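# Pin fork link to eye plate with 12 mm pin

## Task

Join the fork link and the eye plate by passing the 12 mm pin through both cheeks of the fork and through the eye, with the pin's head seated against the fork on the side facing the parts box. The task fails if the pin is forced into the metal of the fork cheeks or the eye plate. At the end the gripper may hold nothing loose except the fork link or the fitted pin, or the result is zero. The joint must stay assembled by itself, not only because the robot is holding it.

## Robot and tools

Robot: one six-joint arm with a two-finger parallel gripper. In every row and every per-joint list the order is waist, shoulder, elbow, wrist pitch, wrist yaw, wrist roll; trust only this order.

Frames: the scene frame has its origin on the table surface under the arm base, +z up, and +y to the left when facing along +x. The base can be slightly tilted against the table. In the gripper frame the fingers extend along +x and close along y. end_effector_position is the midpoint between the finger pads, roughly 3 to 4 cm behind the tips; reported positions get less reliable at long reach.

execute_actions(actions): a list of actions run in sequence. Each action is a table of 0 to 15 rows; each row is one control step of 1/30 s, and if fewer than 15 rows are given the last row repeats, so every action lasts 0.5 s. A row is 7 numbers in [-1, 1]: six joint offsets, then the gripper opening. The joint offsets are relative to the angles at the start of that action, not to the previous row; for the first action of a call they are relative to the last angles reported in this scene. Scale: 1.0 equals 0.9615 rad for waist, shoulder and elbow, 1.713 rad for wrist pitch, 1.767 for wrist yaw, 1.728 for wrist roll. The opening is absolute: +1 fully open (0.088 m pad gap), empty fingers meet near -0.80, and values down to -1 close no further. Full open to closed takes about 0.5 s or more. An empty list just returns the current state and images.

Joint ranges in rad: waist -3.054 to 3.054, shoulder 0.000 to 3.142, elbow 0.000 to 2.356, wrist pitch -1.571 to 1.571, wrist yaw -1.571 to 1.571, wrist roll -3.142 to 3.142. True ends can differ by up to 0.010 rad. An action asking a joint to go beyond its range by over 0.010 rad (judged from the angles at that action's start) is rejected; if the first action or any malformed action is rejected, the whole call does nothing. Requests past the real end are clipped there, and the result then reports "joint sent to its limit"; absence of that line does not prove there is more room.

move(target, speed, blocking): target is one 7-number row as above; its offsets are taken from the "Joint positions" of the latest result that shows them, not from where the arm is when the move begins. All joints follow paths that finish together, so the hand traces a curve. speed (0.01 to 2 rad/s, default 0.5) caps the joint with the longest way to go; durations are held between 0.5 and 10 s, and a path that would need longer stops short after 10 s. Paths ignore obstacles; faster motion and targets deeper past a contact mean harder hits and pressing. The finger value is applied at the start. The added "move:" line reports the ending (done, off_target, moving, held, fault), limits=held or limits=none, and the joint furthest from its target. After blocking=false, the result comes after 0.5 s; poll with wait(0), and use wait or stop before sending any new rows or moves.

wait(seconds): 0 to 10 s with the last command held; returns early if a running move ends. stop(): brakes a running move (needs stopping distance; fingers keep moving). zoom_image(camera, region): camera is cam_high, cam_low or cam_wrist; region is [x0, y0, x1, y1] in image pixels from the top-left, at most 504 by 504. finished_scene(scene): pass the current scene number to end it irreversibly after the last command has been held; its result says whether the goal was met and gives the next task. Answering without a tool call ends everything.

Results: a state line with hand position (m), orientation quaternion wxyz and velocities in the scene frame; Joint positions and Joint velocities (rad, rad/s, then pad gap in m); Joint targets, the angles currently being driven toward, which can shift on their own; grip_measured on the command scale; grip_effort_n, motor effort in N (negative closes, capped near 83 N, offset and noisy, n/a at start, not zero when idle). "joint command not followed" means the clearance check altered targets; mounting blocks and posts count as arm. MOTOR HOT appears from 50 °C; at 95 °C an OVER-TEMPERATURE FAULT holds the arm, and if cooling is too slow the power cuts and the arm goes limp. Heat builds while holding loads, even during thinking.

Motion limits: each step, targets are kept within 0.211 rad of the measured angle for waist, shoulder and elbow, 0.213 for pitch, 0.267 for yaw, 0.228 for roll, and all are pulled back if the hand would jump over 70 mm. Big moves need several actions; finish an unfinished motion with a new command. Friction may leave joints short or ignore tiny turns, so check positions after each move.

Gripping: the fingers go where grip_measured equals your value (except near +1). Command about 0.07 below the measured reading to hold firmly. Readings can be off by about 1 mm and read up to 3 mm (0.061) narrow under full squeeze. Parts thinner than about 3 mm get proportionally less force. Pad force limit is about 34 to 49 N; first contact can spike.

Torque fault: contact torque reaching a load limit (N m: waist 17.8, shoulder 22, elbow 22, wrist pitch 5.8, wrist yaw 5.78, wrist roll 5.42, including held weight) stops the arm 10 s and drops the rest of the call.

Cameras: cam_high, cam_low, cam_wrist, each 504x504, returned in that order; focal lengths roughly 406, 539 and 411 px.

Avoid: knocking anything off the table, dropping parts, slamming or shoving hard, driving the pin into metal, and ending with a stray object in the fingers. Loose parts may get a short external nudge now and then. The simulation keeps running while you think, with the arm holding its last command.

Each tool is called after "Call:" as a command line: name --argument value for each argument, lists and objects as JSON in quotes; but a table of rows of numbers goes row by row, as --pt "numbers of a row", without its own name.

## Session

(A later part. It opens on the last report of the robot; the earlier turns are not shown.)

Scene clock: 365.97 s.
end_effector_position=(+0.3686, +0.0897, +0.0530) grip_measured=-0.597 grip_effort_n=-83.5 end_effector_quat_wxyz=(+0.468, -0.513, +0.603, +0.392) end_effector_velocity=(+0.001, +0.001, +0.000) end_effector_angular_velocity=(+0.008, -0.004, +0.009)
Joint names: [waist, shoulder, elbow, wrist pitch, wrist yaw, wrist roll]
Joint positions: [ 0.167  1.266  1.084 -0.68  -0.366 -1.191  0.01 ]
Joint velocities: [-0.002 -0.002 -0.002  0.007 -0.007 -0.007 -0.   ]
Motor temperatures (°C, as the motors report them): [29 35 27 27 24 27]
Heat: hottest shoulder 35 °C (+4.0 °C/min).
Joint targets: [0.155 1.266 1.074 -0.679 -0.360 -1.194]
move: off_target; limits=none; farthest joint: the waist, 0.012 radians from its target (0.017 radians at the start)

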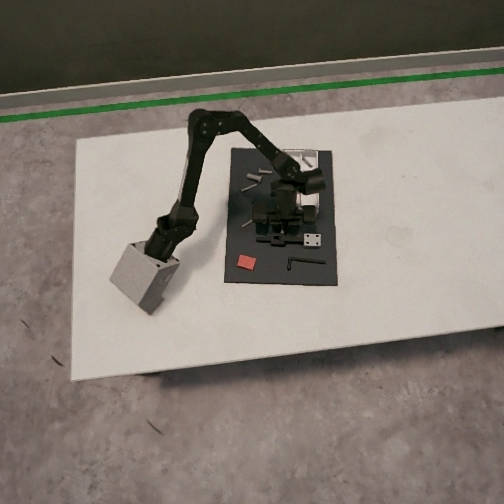

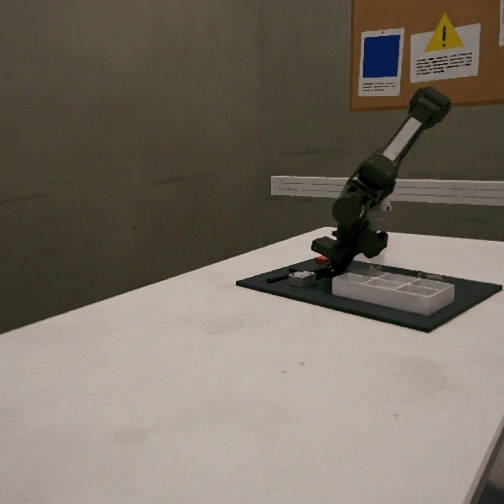

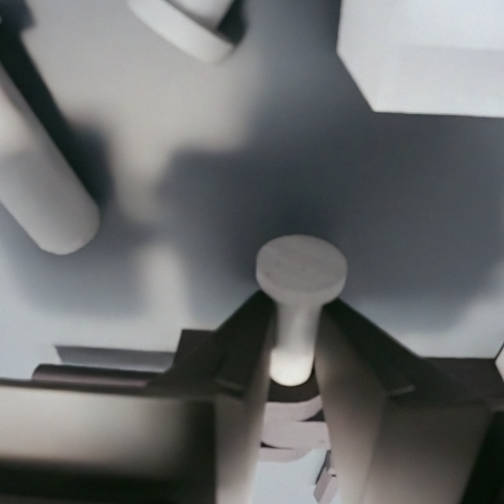

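Call:
execute_actions --actions '[[[0.004,0,0.004,0,0,0,-0.68],[0.004,0,0.004,0,0,0,-0.68],[0.004,0,0.004,0,0,0,-0.68],[0.004,0,0.004,0,0,0,-0.68],[0.004,0,0.004,0,0,0,0.2]],[[0,0,0,0,0,0,0.2]]]'

Call:
zoom_image --camera "cam_wrist" --region '[200, 310, 380, 490]'

Scene clock: 370.23 s.
end_effector_position=(+0.3686, +0.0899, +0.0529) grip_measured=+0.196 grip_effort_n=18.4 end_effector_quat_wxyz=(+0.468, -0.513, +0.603, +0.392) end_effector_velocity=(-0.005, +0.000, +0.001) end_effector_angular_velocity=(+0.013, +0.023, +0.003)
Joint names: [waist, shoulder, elbow, wrist pitch, wrist yaw, wrist roll]
Joint positions: [ 0.167  1.266  1.084 -0.679 -0.367 -1.191  0.049]
Joint velocities: [-0.007 -0.002 -0.002 -0.022 -0.022 -0.022 -0.   ]
Motor temperatures (°C, as the motors report them): [30 35 27 27 24 27]
Heat: hottest shoulder 35 °C (+3.0 °C/min).
Joint targets: [0.167 1.266 1.084 -0.679 -0.367 -1.191]

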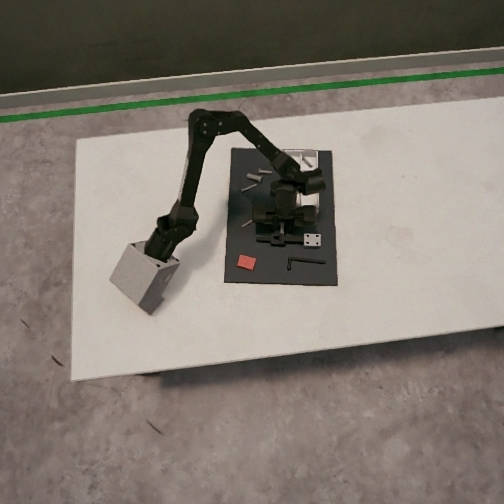

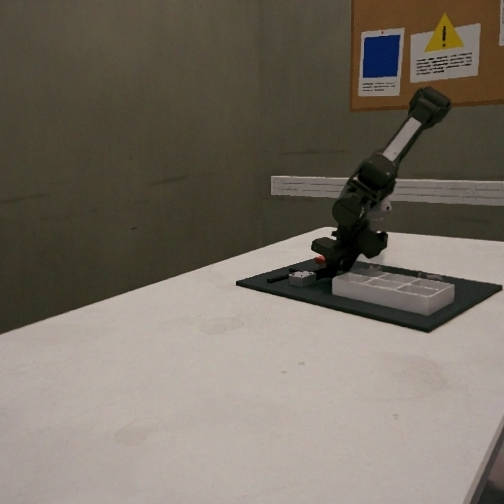

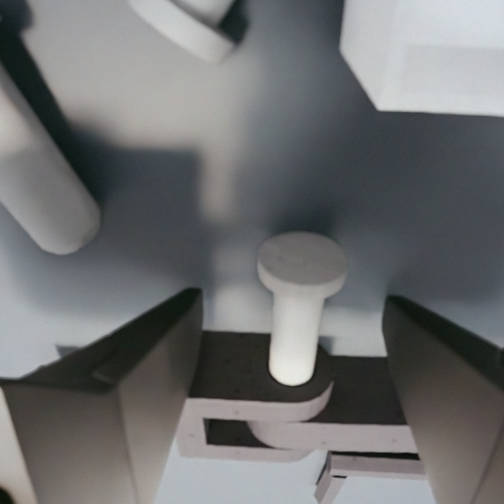

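Region (200, 310, 380, 490) of cam_wrist's 504x504 image, scaled by 2.800, with more detail than that image has.

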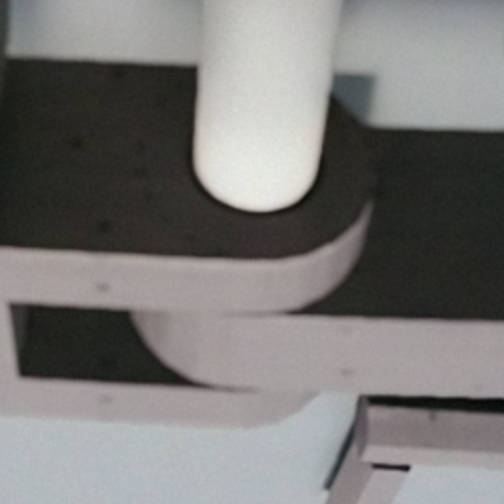

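Call:
execute_actions --actions '[[[0,0,0,0,0,0.004,-0.45]],[[0,0,0,0,0,0,-0.68]],[[0,0,0,-0.002,0,0,-0.68],[0,0,0,-0.003,0,0,-0.68],[0,0,0,-0.004,0,0,-0.68],[0,0,0,-0.005,0,0,-0.68]],[[-0.005,0,-0.006,0,0.002,0,-0.68],[-0.006,0,-0.007,0,0.003,0,-0.68],[-0.007,0,-0.008,0,0.004,0,-0.68],[-0.008,0,-0.009,0,0.005,0,-0.68],[-0.009,0,-0.009,0,0.005,0,-0.68],[-0.010,0,-0.010,0,0.005,0,-0.68]]]'

Scene clock: 379.40 s.
end_effector_position=(+0.3687, +0.0897, +0.0530) grip_measured=-0.597 grip_effort_n=-83.5 end_effector_quat_wxyz=(+0.469, -0.513, +0.604, +0.391) end_effector_velocity=(-0.001, +0.004, -0.000) end_effector_angular_velocity=(+0.023, +0.010, +0.005)
Joint names: [waist, shoulder, elbow, wrist pitch, wrist yaw, wrist roll]
Joint positions: [ 0.166  1.266  1.084 -0.679 -0.367 -1.187  0.01 ]
Joint velocities: [ 0.002 -0.002  0.002 -0.007 -0.022 -0.007 -0.   ]
Motor temperatures (°C, as the motors report them): [30 35 27 27 24 27]
Heat: hottest shoulder 35 °C (+3.0 °C/min).
Joint targets: [0.158 1.266 1.074 -0.680 -0.358 -1.187]

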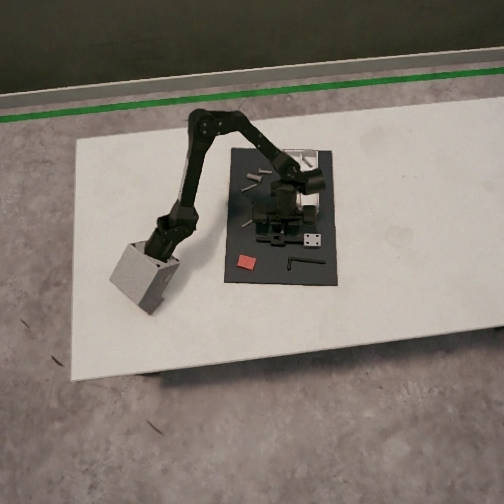

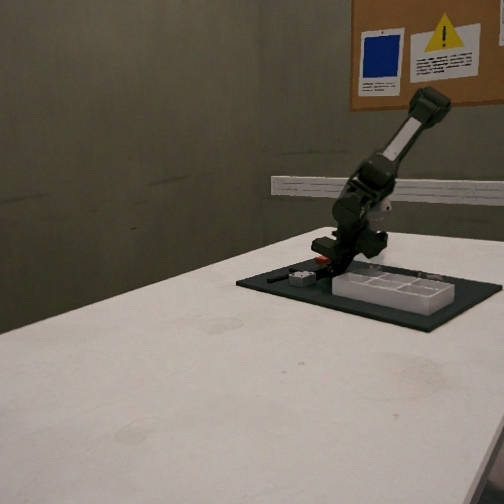

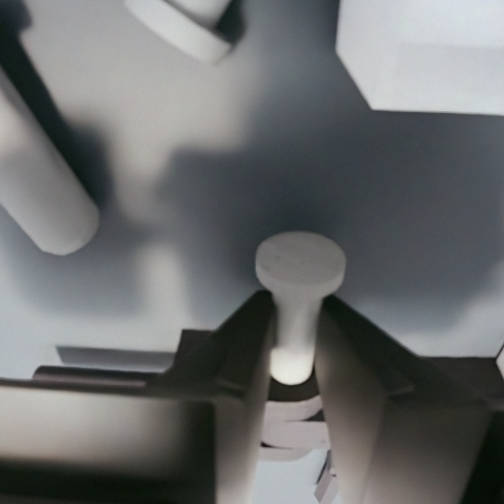

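Call:
execute_actions --actions '[[[0,0,0,0.002,0,0,-0.68],[0,0,0,0.003,0,0,-0.68],[0,0,0,0.004,0,0,-0.68],[0,0,0,0.005,0,0,-0.68],[0,0,0,0.006,0,0,-0.68]],[[-0.005,0,-0.004,0.002,0.002,0,-0.68],[-0.006,0,-0.005,0.002,0.003,0,-0.68],[-0.007,0,-0.006,0.002,0.004,0,-0.68],[-0.008,0,-0.007,0.002,0.005,0,-0.68],[-0.009,0,-0.008,0.002,0.005,0,-0.68],[-0.011,0,-0.009,0.002,0.005,0,-0.68]]]'

Call:
zoom_image --camera "cam_wrist" --region '[200, 310, 380, 490]'

Scene clock: 385.67 s.
end_effector_position=(+0.3690, +0.0897, +0.0529) grip_measured=-0.597 grip_effort_n=-83.5 end_effector_quat_wxyz=(+0.470, -0.513, +0.603, +0.391) end_effector_velocity=(-0.002, +0.000, +0.001) end_effector_angular_velocity=(+0.004, +0.004, -0.013)
Joint names: [waist, shoulder, elbow, wrist pitch, wrist yaw, wrist roll]
Joint positions: [ 0.166  1.266  1.083 -0.677 -0.367 -1.187  0.01 ]
Joint velocities: [-0.002 -0.002 -0.002 -0.007 -0.007  0.007 -0.   ]
Motor temperatures (°C, as the motors report them): [30 35 27 27 24 27]
Heat: hottest shoulder 35 °C (+3.0 °C/min).
Joint targets: [0.156 1.266 1.076 -0.673 -0.358 -1.187]

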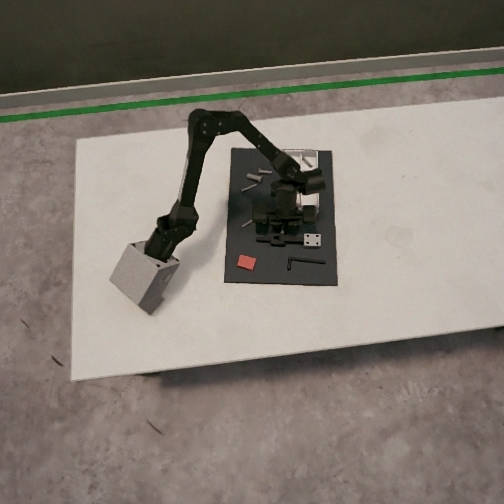

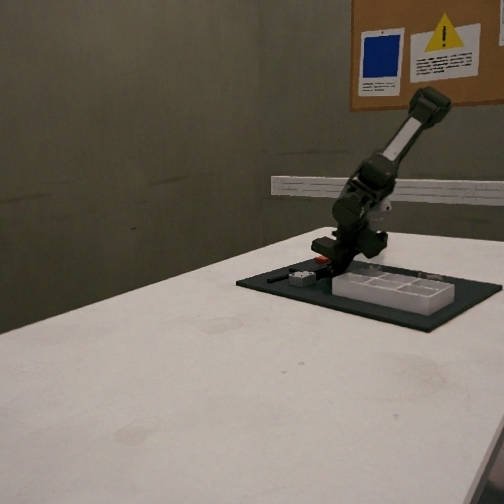

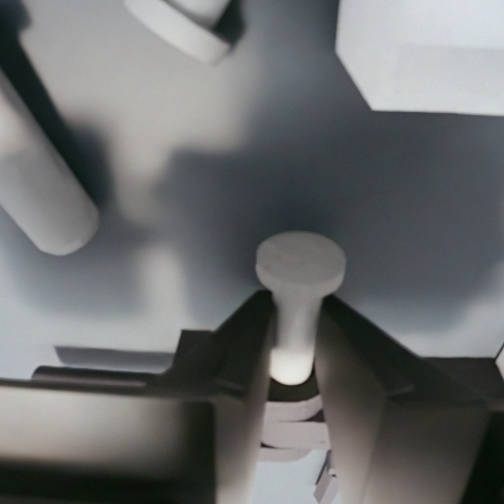

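Region (200, 310, 380, 490) of cam_wrist's 504x504 image, scaled by 2.800, with more detail than that image has.

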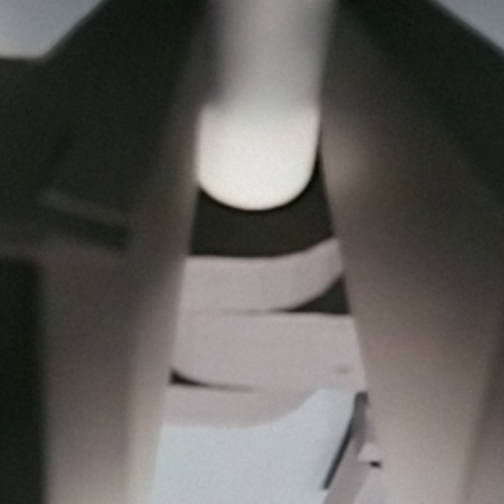

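Call:
execute_actions --actions '[[[0.003,-0.017,0,-0.003,0,0,-0.68]],[[-0.005,-0.006,-0.004,0,0.002,0,-0.68],[-0.006,-0.006,-0.005,0,0.002,0,-0.68],[-0.007,-0.006,-0.006,0,0.003,0,-0.68],[-0.008,-0.006,-0.007,0,0.003,0,-0.68],[-0.009,-0.006,-0.008,0,0.003,0,-0.68],[-0.010,-0.006,-0.009,0,0.003,0,-0.68],[-0.011,-0.006,-0.010,0,0.003,0,-0.68],[-0.012,-0.006,-0.011,0,0.003,0,-0.68]]]'

Scene clock: 390.30 s.
end_effector_position=(+0.3686, +0.0896, +0.0536) grip_measured=-0.597 grip_effort_n=-83.5 end_effector_quat_wxyz=(+0.470, -0.513, +0.603, +0.390) end_effector_velocity=(-0.002, +0.000, +0.001) end_effector_angular_velocity=(+0.004, +0.008, +0.001)
Joint names: [waist, shoulder, elbow, wrist pitch, wrist yaw, wrist roll]
Joint positions: [ 0.165  1.263  1.082 -0.678 -0.367 -1.187  0.01 ]
Joint velocities: [-0.002 -0.002 -0.002 -0.007 -0.007 -0.007 -0.   ]
Motor temperatures (°C, as the motors report them): [30 35 27 27 24 27]
Heat: hottest shoulder 35 °C (+3.0 °C/min).
Joint targets: [0.155 1.257 1.073 -0.679 -0.361 -1.187]

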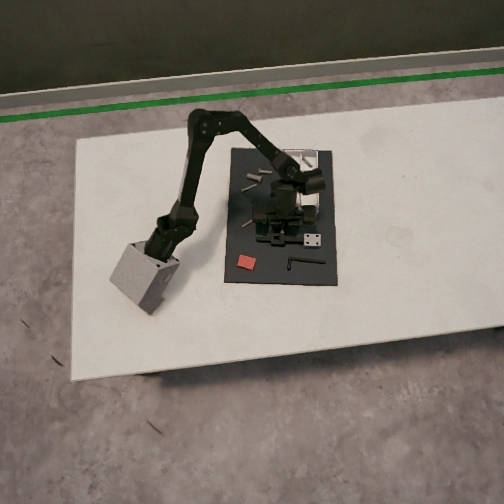

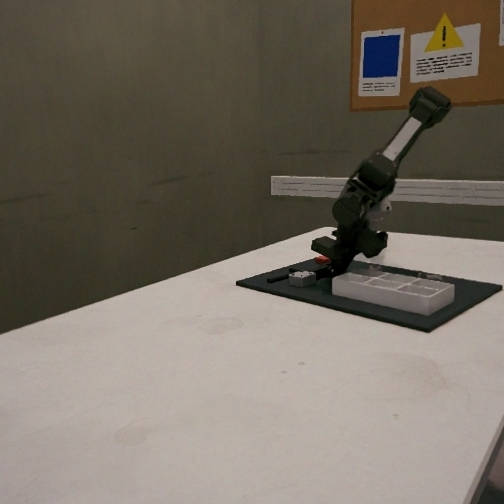

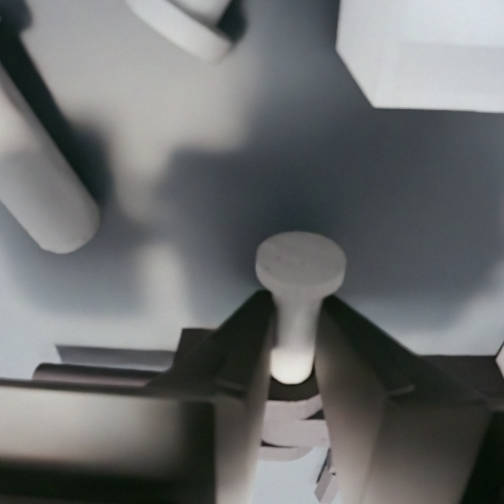

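Call:
execute_actions --actions '[[[0.013,-0.016,0,-0.003,0.004,0.005,-0.68]],[[0,0,0,0,0,0,-0.68]]]'

Call:
zoom_image --camera "cam_wrist" --region '[200, 310, 380, 490]'

Scene clock: 399.20 s.
end_effector_position=(+0.3686, +0.0907, +0.0536) grip_measured=-0.597 grip_effort_n=-83.5 end_effector_quat_wxyz=(+0.469, -0.514, +0.603, +0.389) end_effector_velocity=(-0.000, +0.001, +0.001) end_effector_angular_velocity=(+0.005, +0.004, +0.004)
Joint names: [waist, shoulder, elbow, wrist pitch, wrist yaw, wrist roll]
Joint positions: [ 0.171  1.26   1.082 -0.678 -0.36  -1.182  0.01 ]
Joint velocities: [-0.002 -0.002  0.002 -0.007 -0.007 -0.007 -0.   ]
Motor temperatures (°C, as the motors report them): [30 35 27 27 24 27]
Heat: hottest shoulder 35 °C (+2.0 °C/min).
Joint targets: [0.171 1.260 1.082 -0.678 -0.360 -1.182]

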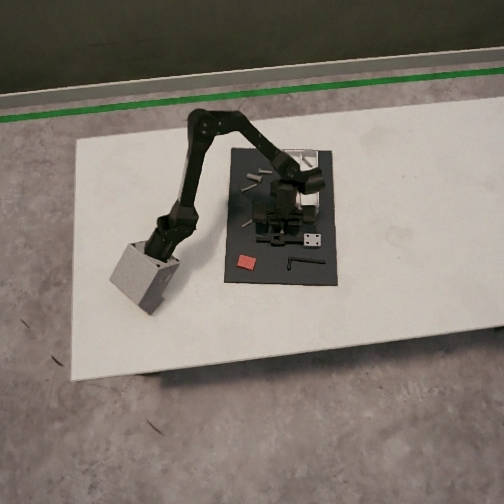

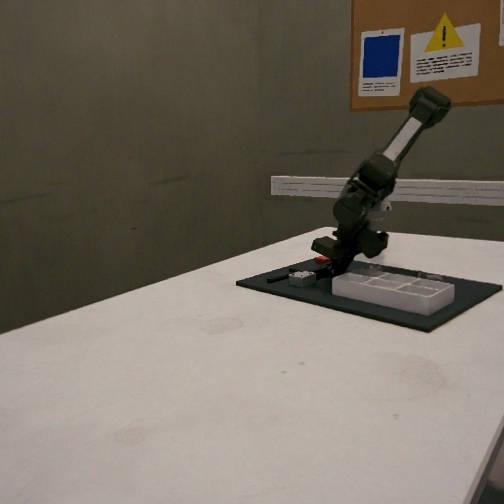

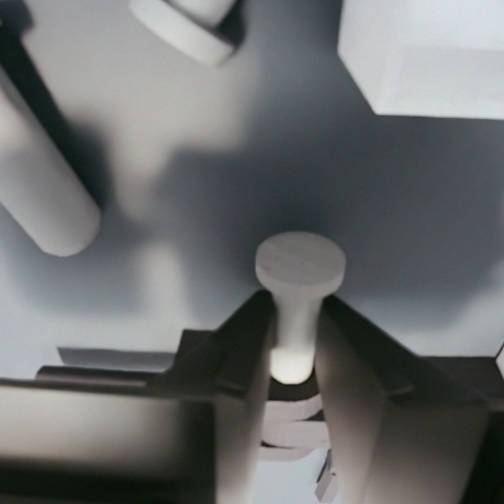

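Region (200, 310, 380, 490) of cam_wrist's 504x504 image, scaled by 2.800, with more detail than that image has.

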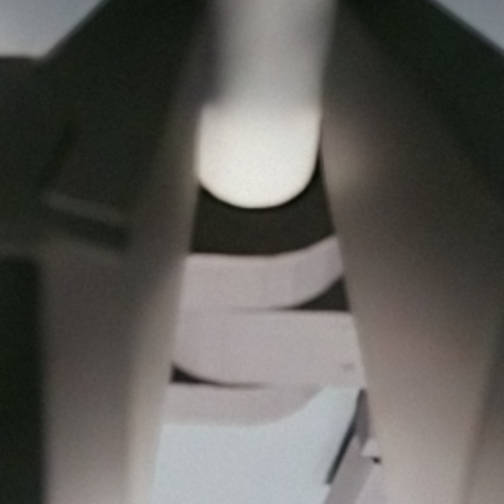

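Call:
execute_actions --actions '[[[0.006,0,0,-0.010,0,0.012,-0.68]],[[0,0,0,0,0,0,-0.68]]]'

Call:
zoom_image --camera "cam_wrist" --region '[200, 310, 380, 490]'

Scene clock: 403.00 s.
end_effector_position=(+0.3672, +0.0906, +0.0536) grip_measured=-0.597 grip_effort_n=-83.5 end_effector_quat_wxyz=(+0.472, -0.509, +0.608, +0.384) end_effector_velocity=(-0.001, -0.002, +0.003) end_effector_angular_velocity=(-0.012, -0.006, -0.012)
Joint names: [waist, shoulder, elbow, wrist pitch, wrist yaw, wrist roll]
Joint positions: [ 0.172  1.26   1.082 -0.684 -0.359 -1.166  0.01 ]
Joint velocities: [-0.007 -0.007 -0.002 -0.007  0.007  0.007 -0.   ]
Motor temperatures (°C, as the motors report them): [30 35 27 27 24 27]
Heat: hottest shoulder 35 °C (+2.0 °C/min).
Joint targets: [0.172 1.260 1.082 -0.686 -0.359 -1.166]

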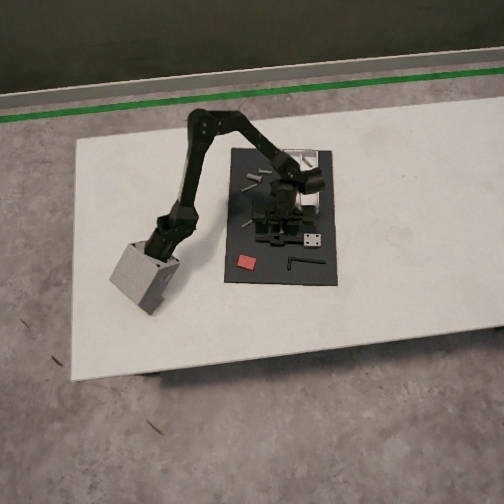

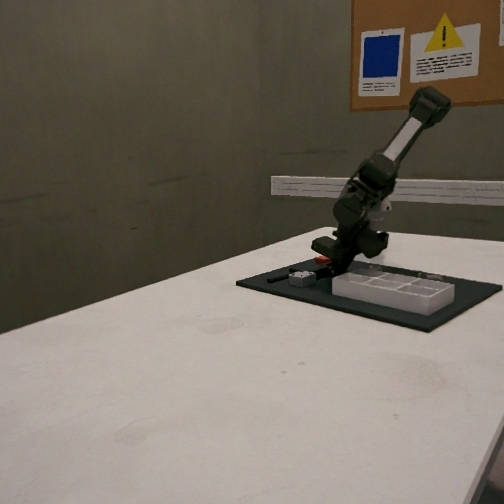

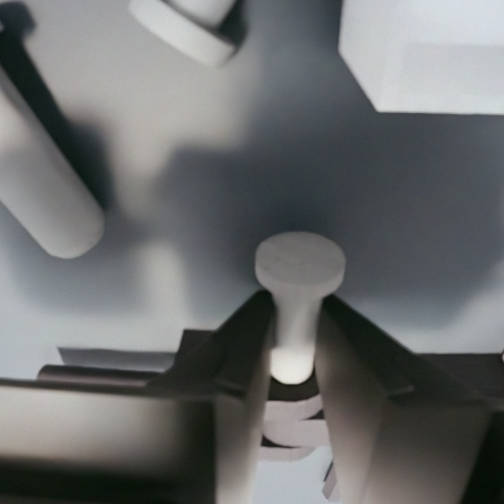

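Region (200, 310, 380, 490) of cam_wrist's 504x504 image, scaled by 2.800, with more detail than that image has.

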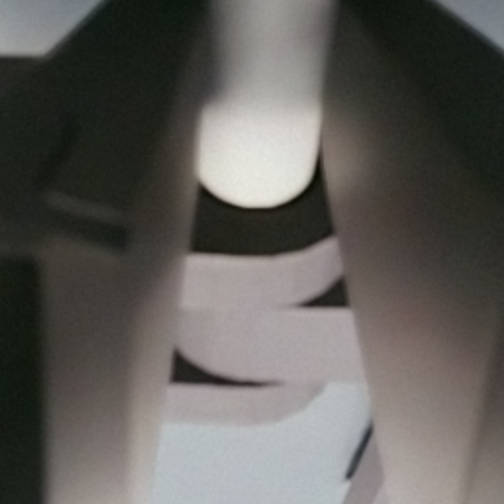

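Call:
execute_actions --actions '[[[-0.005,0.008,-0.004,0,0,0,-0.68],[-0.006,0.010,-0.005,0,0,0,-0.68],[-0.007,0.011,-0.006,0.001,0,0,-0.68],[-0.008,0.012,-0.007,0.002,0,0,-0.68],[-0.009,0.012,-0.008,0.002,0,0,-0.68],[-0.010,0.012,-0.009,0.003,0,-0.002,-0.68],[-0.011,0.012,-0.010,0.003,0,-0.003,-0.68],[-0.013,0.012,-0.011,0.003,0,-0.004,-0.68],[-0.014,0.012,-0.012,0.004,0,-0.004,-0.68]]]'

Call:
zoom_image --camera "cam_wrist" --region '[200, 310, 380, 490]'

Scene clock: 407.10 s.
end_effector_position=(+0.3676, +0.0898, +0.0535) grip_measured=-0.597 grip_effort_n=-83.5 end_effector_quat_wxyz=(+0.472, -0.510, +0.607, +0.385) end_effector_velocity=(+0.003, +0.002, +0.001) end_effector_angular_velocity=(+0.020, -0.004, +0.022)
Joint names: [waist, shoulder, elbow, wrist pitch, wrist yaw, wrist roll]
Joint positions: [ 0.168  1.261  1.079 -0.679 -0.362 -1.171  0.01 ]
Joint velocities: [-0.007 -0.002  0.002  0.007 -0.022 -0.022 -0.   ]
Motor temperatures (°C, as the motors report them): [30 35 27 27 24 27]
Heat: hottest shoulder 35 °C (+1.0 °C/min).
Joint targets: [0.158 1.272 1.070 -0.677 -0.359 -1.174]

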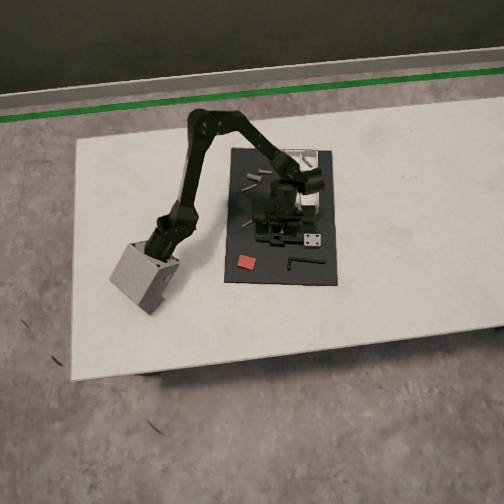

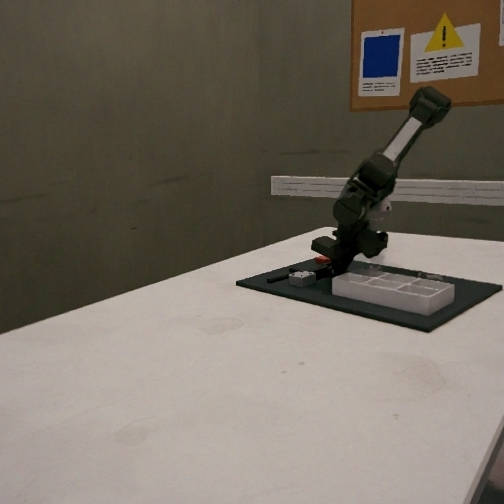

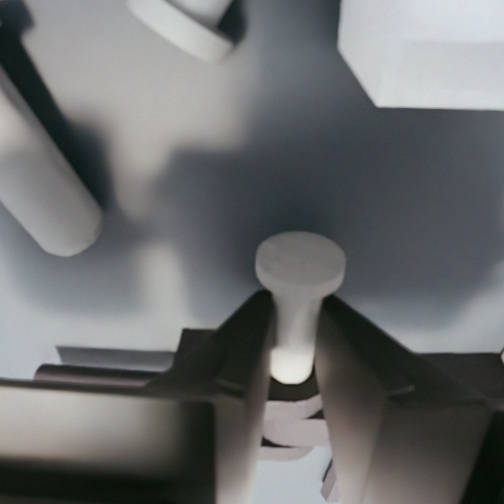

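Region (200, 310, 380, 490) of cam_wrist's 504x504 image, scaled by 2.800, with more detail than that image has.

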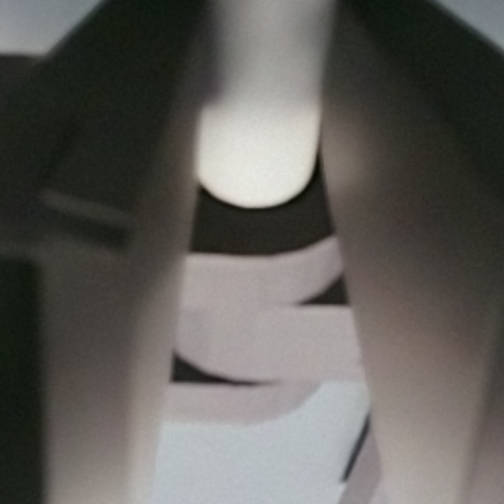

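Call:
move --target '[0.088,0,0.078,-0.028,0.033,0.034,-0.68]' --speed 0.06

Call:
zoom_image --camera "cam_wrist" --region '[245, 385, 345, 495]'

Scene clock: 411.77 s.
end_effector_position=(+0.3699, +0.0954, +0.0553) grip_measured=-0.597 grip_effort_n=-83.5 end_effector_quat_wxyz=(+0.457, -0.521, +0.624, +0.361) end_effector_velocity=(+0.001, -0.001, +0.001) end_effector_angular_velocity=(-0.006, -0.007, +0.010)
Joint names: [waist, shoulder, elbow, wrist pitch, wrist yaw, wrist roll]
Joint positions: [ 0.22   1.267  1.125 -0.73  -0.265 -1.119  0.01 ]
Joint velocities: [-0.002 -0.002 -0.002  0.007  0.007 -0.007 -0.   ]
Motor temperatures (°C, as the motors report them): [30 35 27 27 24 27]
Heat: hottest shoulder 35 °C (+1.0 °C/min).
Joint targets: [0.253 1.261 1.154 -0.727 -0.304 -1.112]
move: off_target; limits=none; farthest joint: the wrist yaw, 0.039 radians from its target (0.059 radians at the start)

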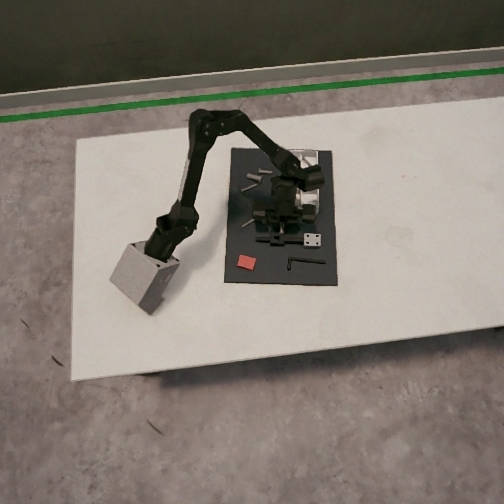

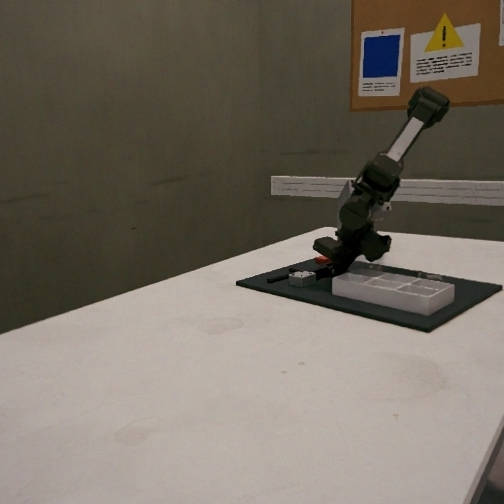

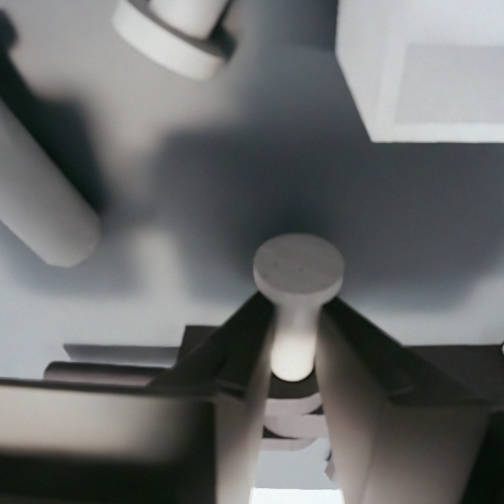

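Region (245, 385, 345, 495) of cam_wrist's 504x504 image, scaled by 4.582, with more detail than that image has; it fills the left 458 columns of this view, and the rest is white.

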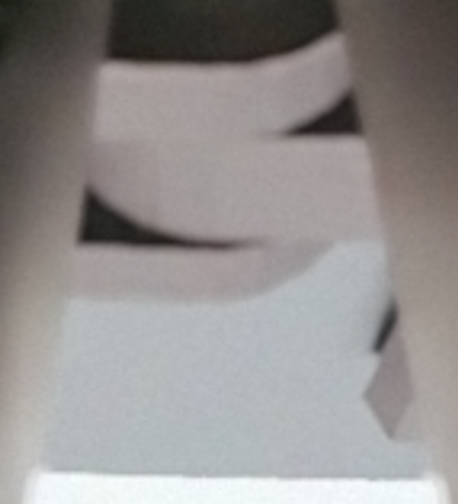

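Call:
execute_actions --actions '[[[-0.01,0,-0.01,0,0,0,-0.68]],[[0,0,0,0,0,0,0.3]],[[0,0,0,0,-0.035,-0.008,0.3]]]'

Call:
zoom_image --camera "cam_wrist" --region '[170, 240, 420, 504]'

Scene clock: 415.70 s.
end_effector_position=(+0.3667, +0.1012, +0.0525) grip_measured=+0.296 grip_effort_n=18.4 end_effector_quat_wxyz=(+0.465, -0.505, +0.619, +0.382) end_effector_velocity=(+0.003, +0.003, -0.001) end_effector_angular_velocity=(+0.026, -0.012, +0.015)
Joint names: [waist, shoulder, elbow, wrist pitch, wrist yaw, wrist roll]
Joint positions: [ 0.216  1.268  1.12  -0.727 -0.322 -1.13   0.054]
Joint velocities: [-0.002 -0.002 -0.002  0.022 -0.022 -0.007 -0.   ]
Motor temperatures (°C, as the motors report them): [30 35 28 27 24 27]
Heat: hottest shoulder 35 °C (+0.0 °C/min).
Joint targets: [0.217 1.268 1.120 -0.727 -0.327 -1.133]

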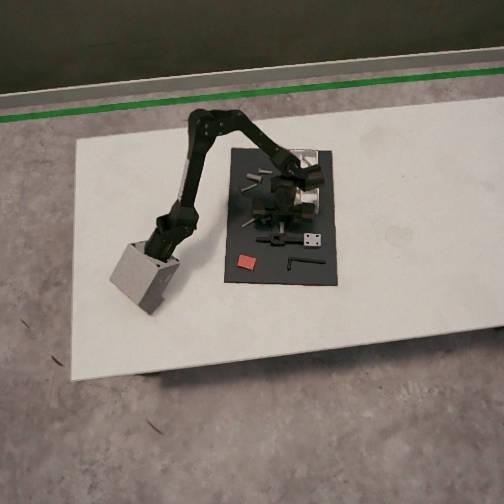

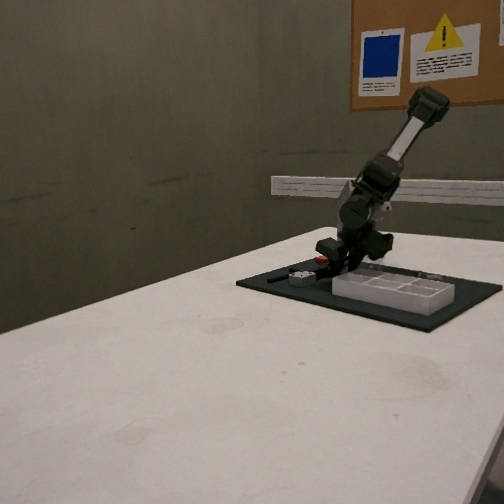

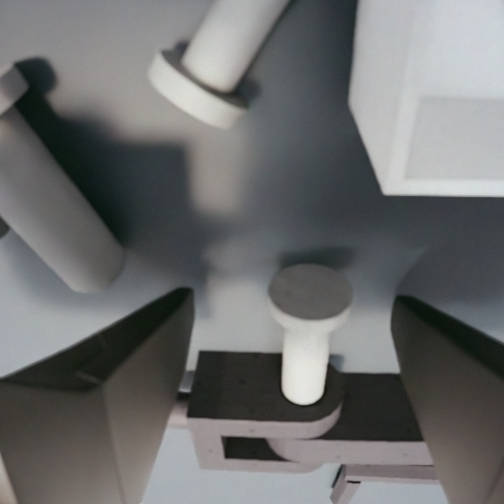

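Region (170, 240, 420, 504) of cam_wrist's 504x504 image, scaled by 1.909, with more detail than that image has; it fills the left 477 columns of this view, and the rest is white.

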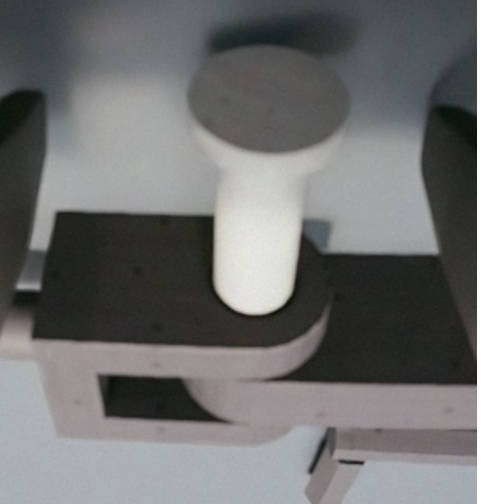

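Call:
move --target '[-0.09,-0.08,0.05,-0.075,-0.03,-0.04,0.3]' --speed 0.3

Call:
move --target '[-0.34,-0.11,-0.39,0.085,-0.268,0.746,-0.35]' --speed 0.9

Call:
move --target '[0.136,0.078,-0.095,0.163,0.046,0.080,-0.35]' --speed 0.3

Call:
zoom_image --camera "cam_wrist" --region '[100, 0, 420, 300]'

Scene clock: 421.53 s.
end_effector_position=(+0.3669, +0.1018, +0.0872) grip_measured=+0.296 grip_effort_n=18.4 end_effector_quat_wxyz=(+0.465, -0.507, +0.619, +0.380) end_effector_velocity=(-0.002, +0.000, +0.000) end_effector_angular_velocity=(+0.006, +0.012, +0.015)
Joint names: [waist, shoulder, elbow, wrist pitch, wrist yaw, wrist roll]
Joint positions: [ 0.134  1.202  1.16  -0.854 -0.369 -1.197  0.054]
Joint velocities: [-0.002 -0.002 -0.002 -0.007 -0.007 -0.022 -0.   ]
Motor temperatures (°C, as the motors report them): [30 35 28 27 24 27]
Heat: hottest shoulder 35 °C (+0.0 °C/min).
Joint targets: [0.130 1.191 1.168 -0.856 -0.374 -1.200]
move: off_target; limits=none; farthest joint: the shoulder, 0.011 radians from its target (0.077 radians at the start)

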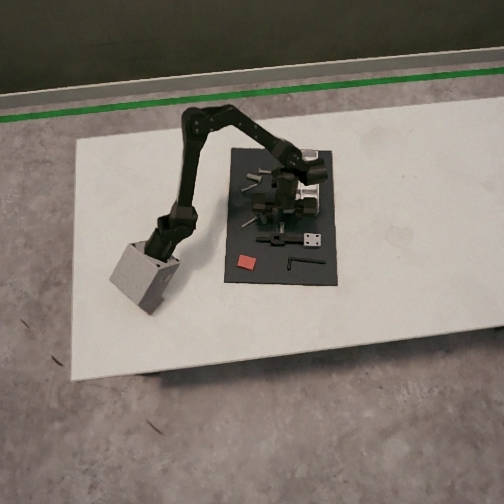

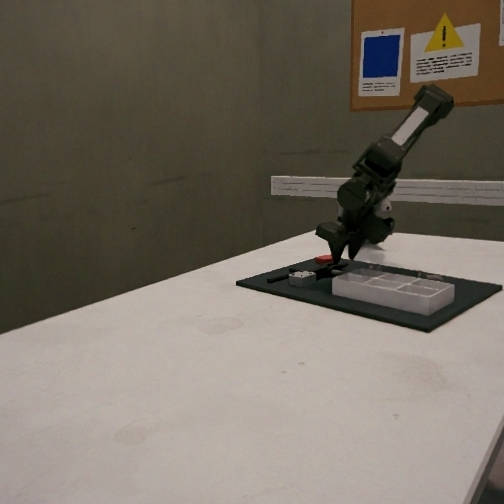

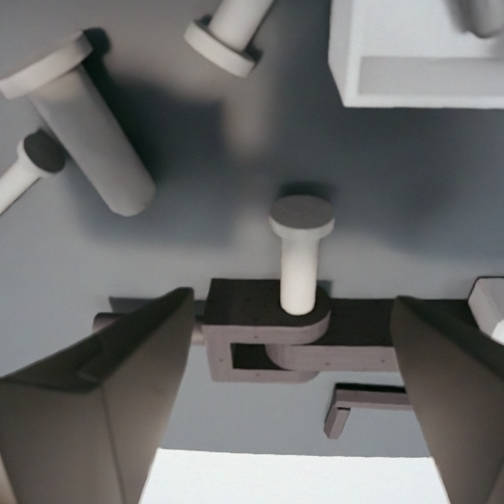

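Scene clock: 423.70 s.
end_effector_position=(+0.3060, +0.0581, +0.0906) grip_measured=-0.346 grip_effort_n=-19.8 end_effector_quat_wxyz=(+0.698, +0.074, +0.708, -0.074) end_effector_velocity=(-0.002, -0.001, +0.000) end_effector_angular_velocity=(-0.008, +0.004, +0.001)
Joint names: [waist, shoulder, elbow, wrist pitch, wrist yaw, wrist roll]
Joint positions: [-0.19   1.104  0.792 -0.71  -0.838  0.089  0.022]
Joint velocities: [-0.002 -0.002 -0.002 -0.007  0.007 -0.007 -0.   ]
Motor temperatures (°C, as the motors report them): [30 35 28 27 24 27]
Heat: hottest shoulder 35 °C (+0.0 °C/min).
Joint targets: [-0.194 1.096 0.785 -0.709 -0.843 0.092]
move: done; limits=none; farthest joint: the shoulder, 0.008 radians from its target (0.105 radians at the start)

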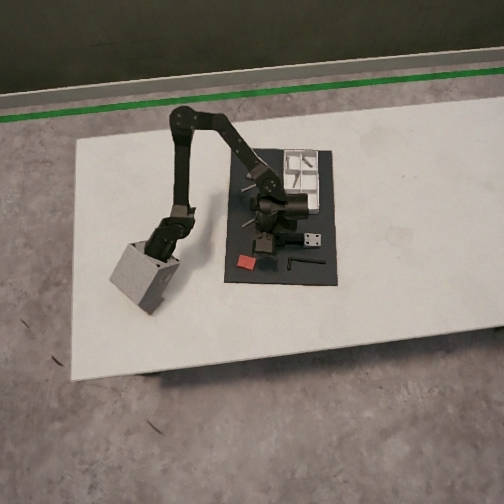

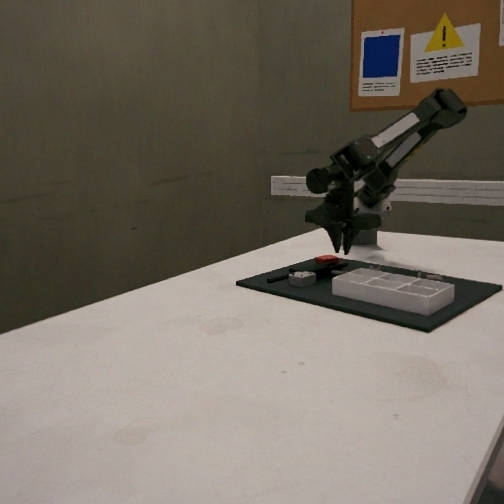

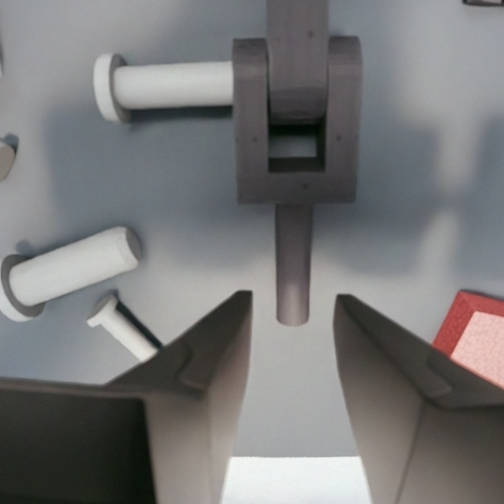

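Scene clock: 425.17 s.
end_effector_position=(+0.3069, +0.0530, +0.0511) grip_measured=-0.346 grip_effort_n=-19.8 end_effector_quat_wxyz=(+0.704, +0.063, +0.705, -0.064) end_effector_velocity=(+0.001, -0.002, +0.000) end_effector_angular_velocity=(-0.009, -0.007, +0.011)
Joint names: [waist, shoulder, elbow, wrist pitch, wrist yaw, wrist roll]
Joint positions: [-0.062  1.171  0.708 -0.433 -0.761  0.225  0.022]
Joint velocities: [-0.002 -0.002 -0.002  0.007  0.007 -0.007  0.   ]
Motor temperatures (°C, as the motors report them): [30 35 28 27 24 27]
Heat: hottest shoulder 35 °C (+0.0 °C/min).
Joint targets: [-0.059 1.179 0.701 -0.431 -0.756 0.228]
move: done; limits=none; farthest joint: the shoulder, 0.008 radians from its target (0.075 radians at the start)

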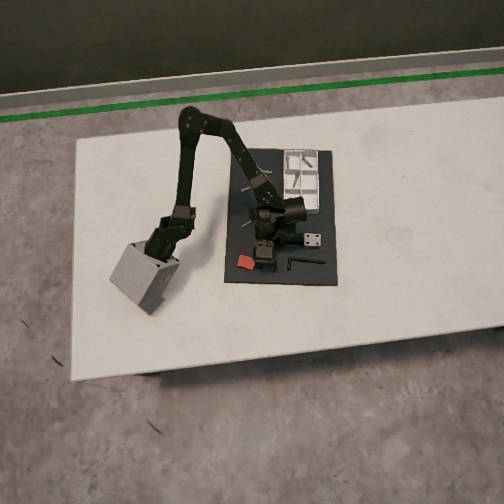

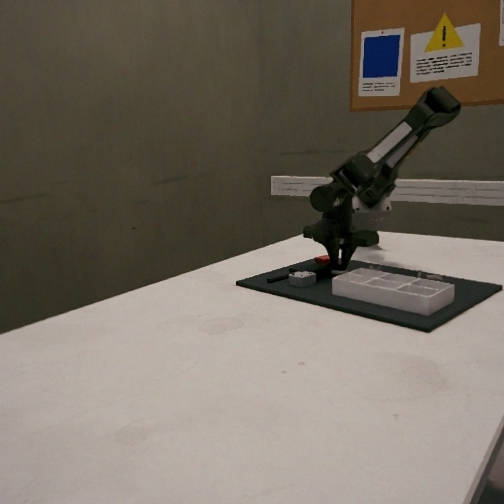

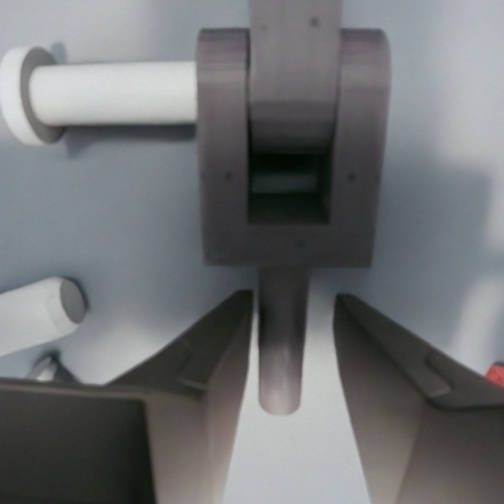

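Region (100, 0, 420, 300) of cam_wrist's 504x504 image, scaled by 1.575, with more detail than that image has; it fills the top 472 rows of this view, and the rest is white.

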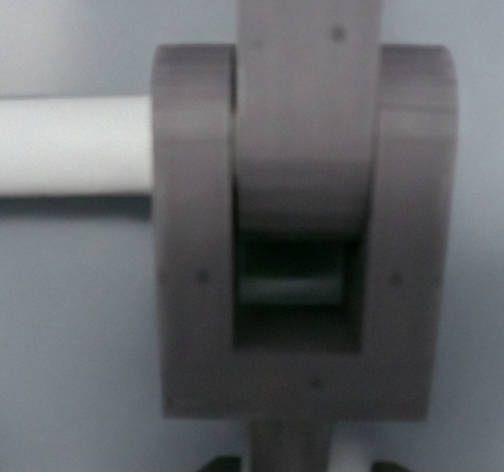

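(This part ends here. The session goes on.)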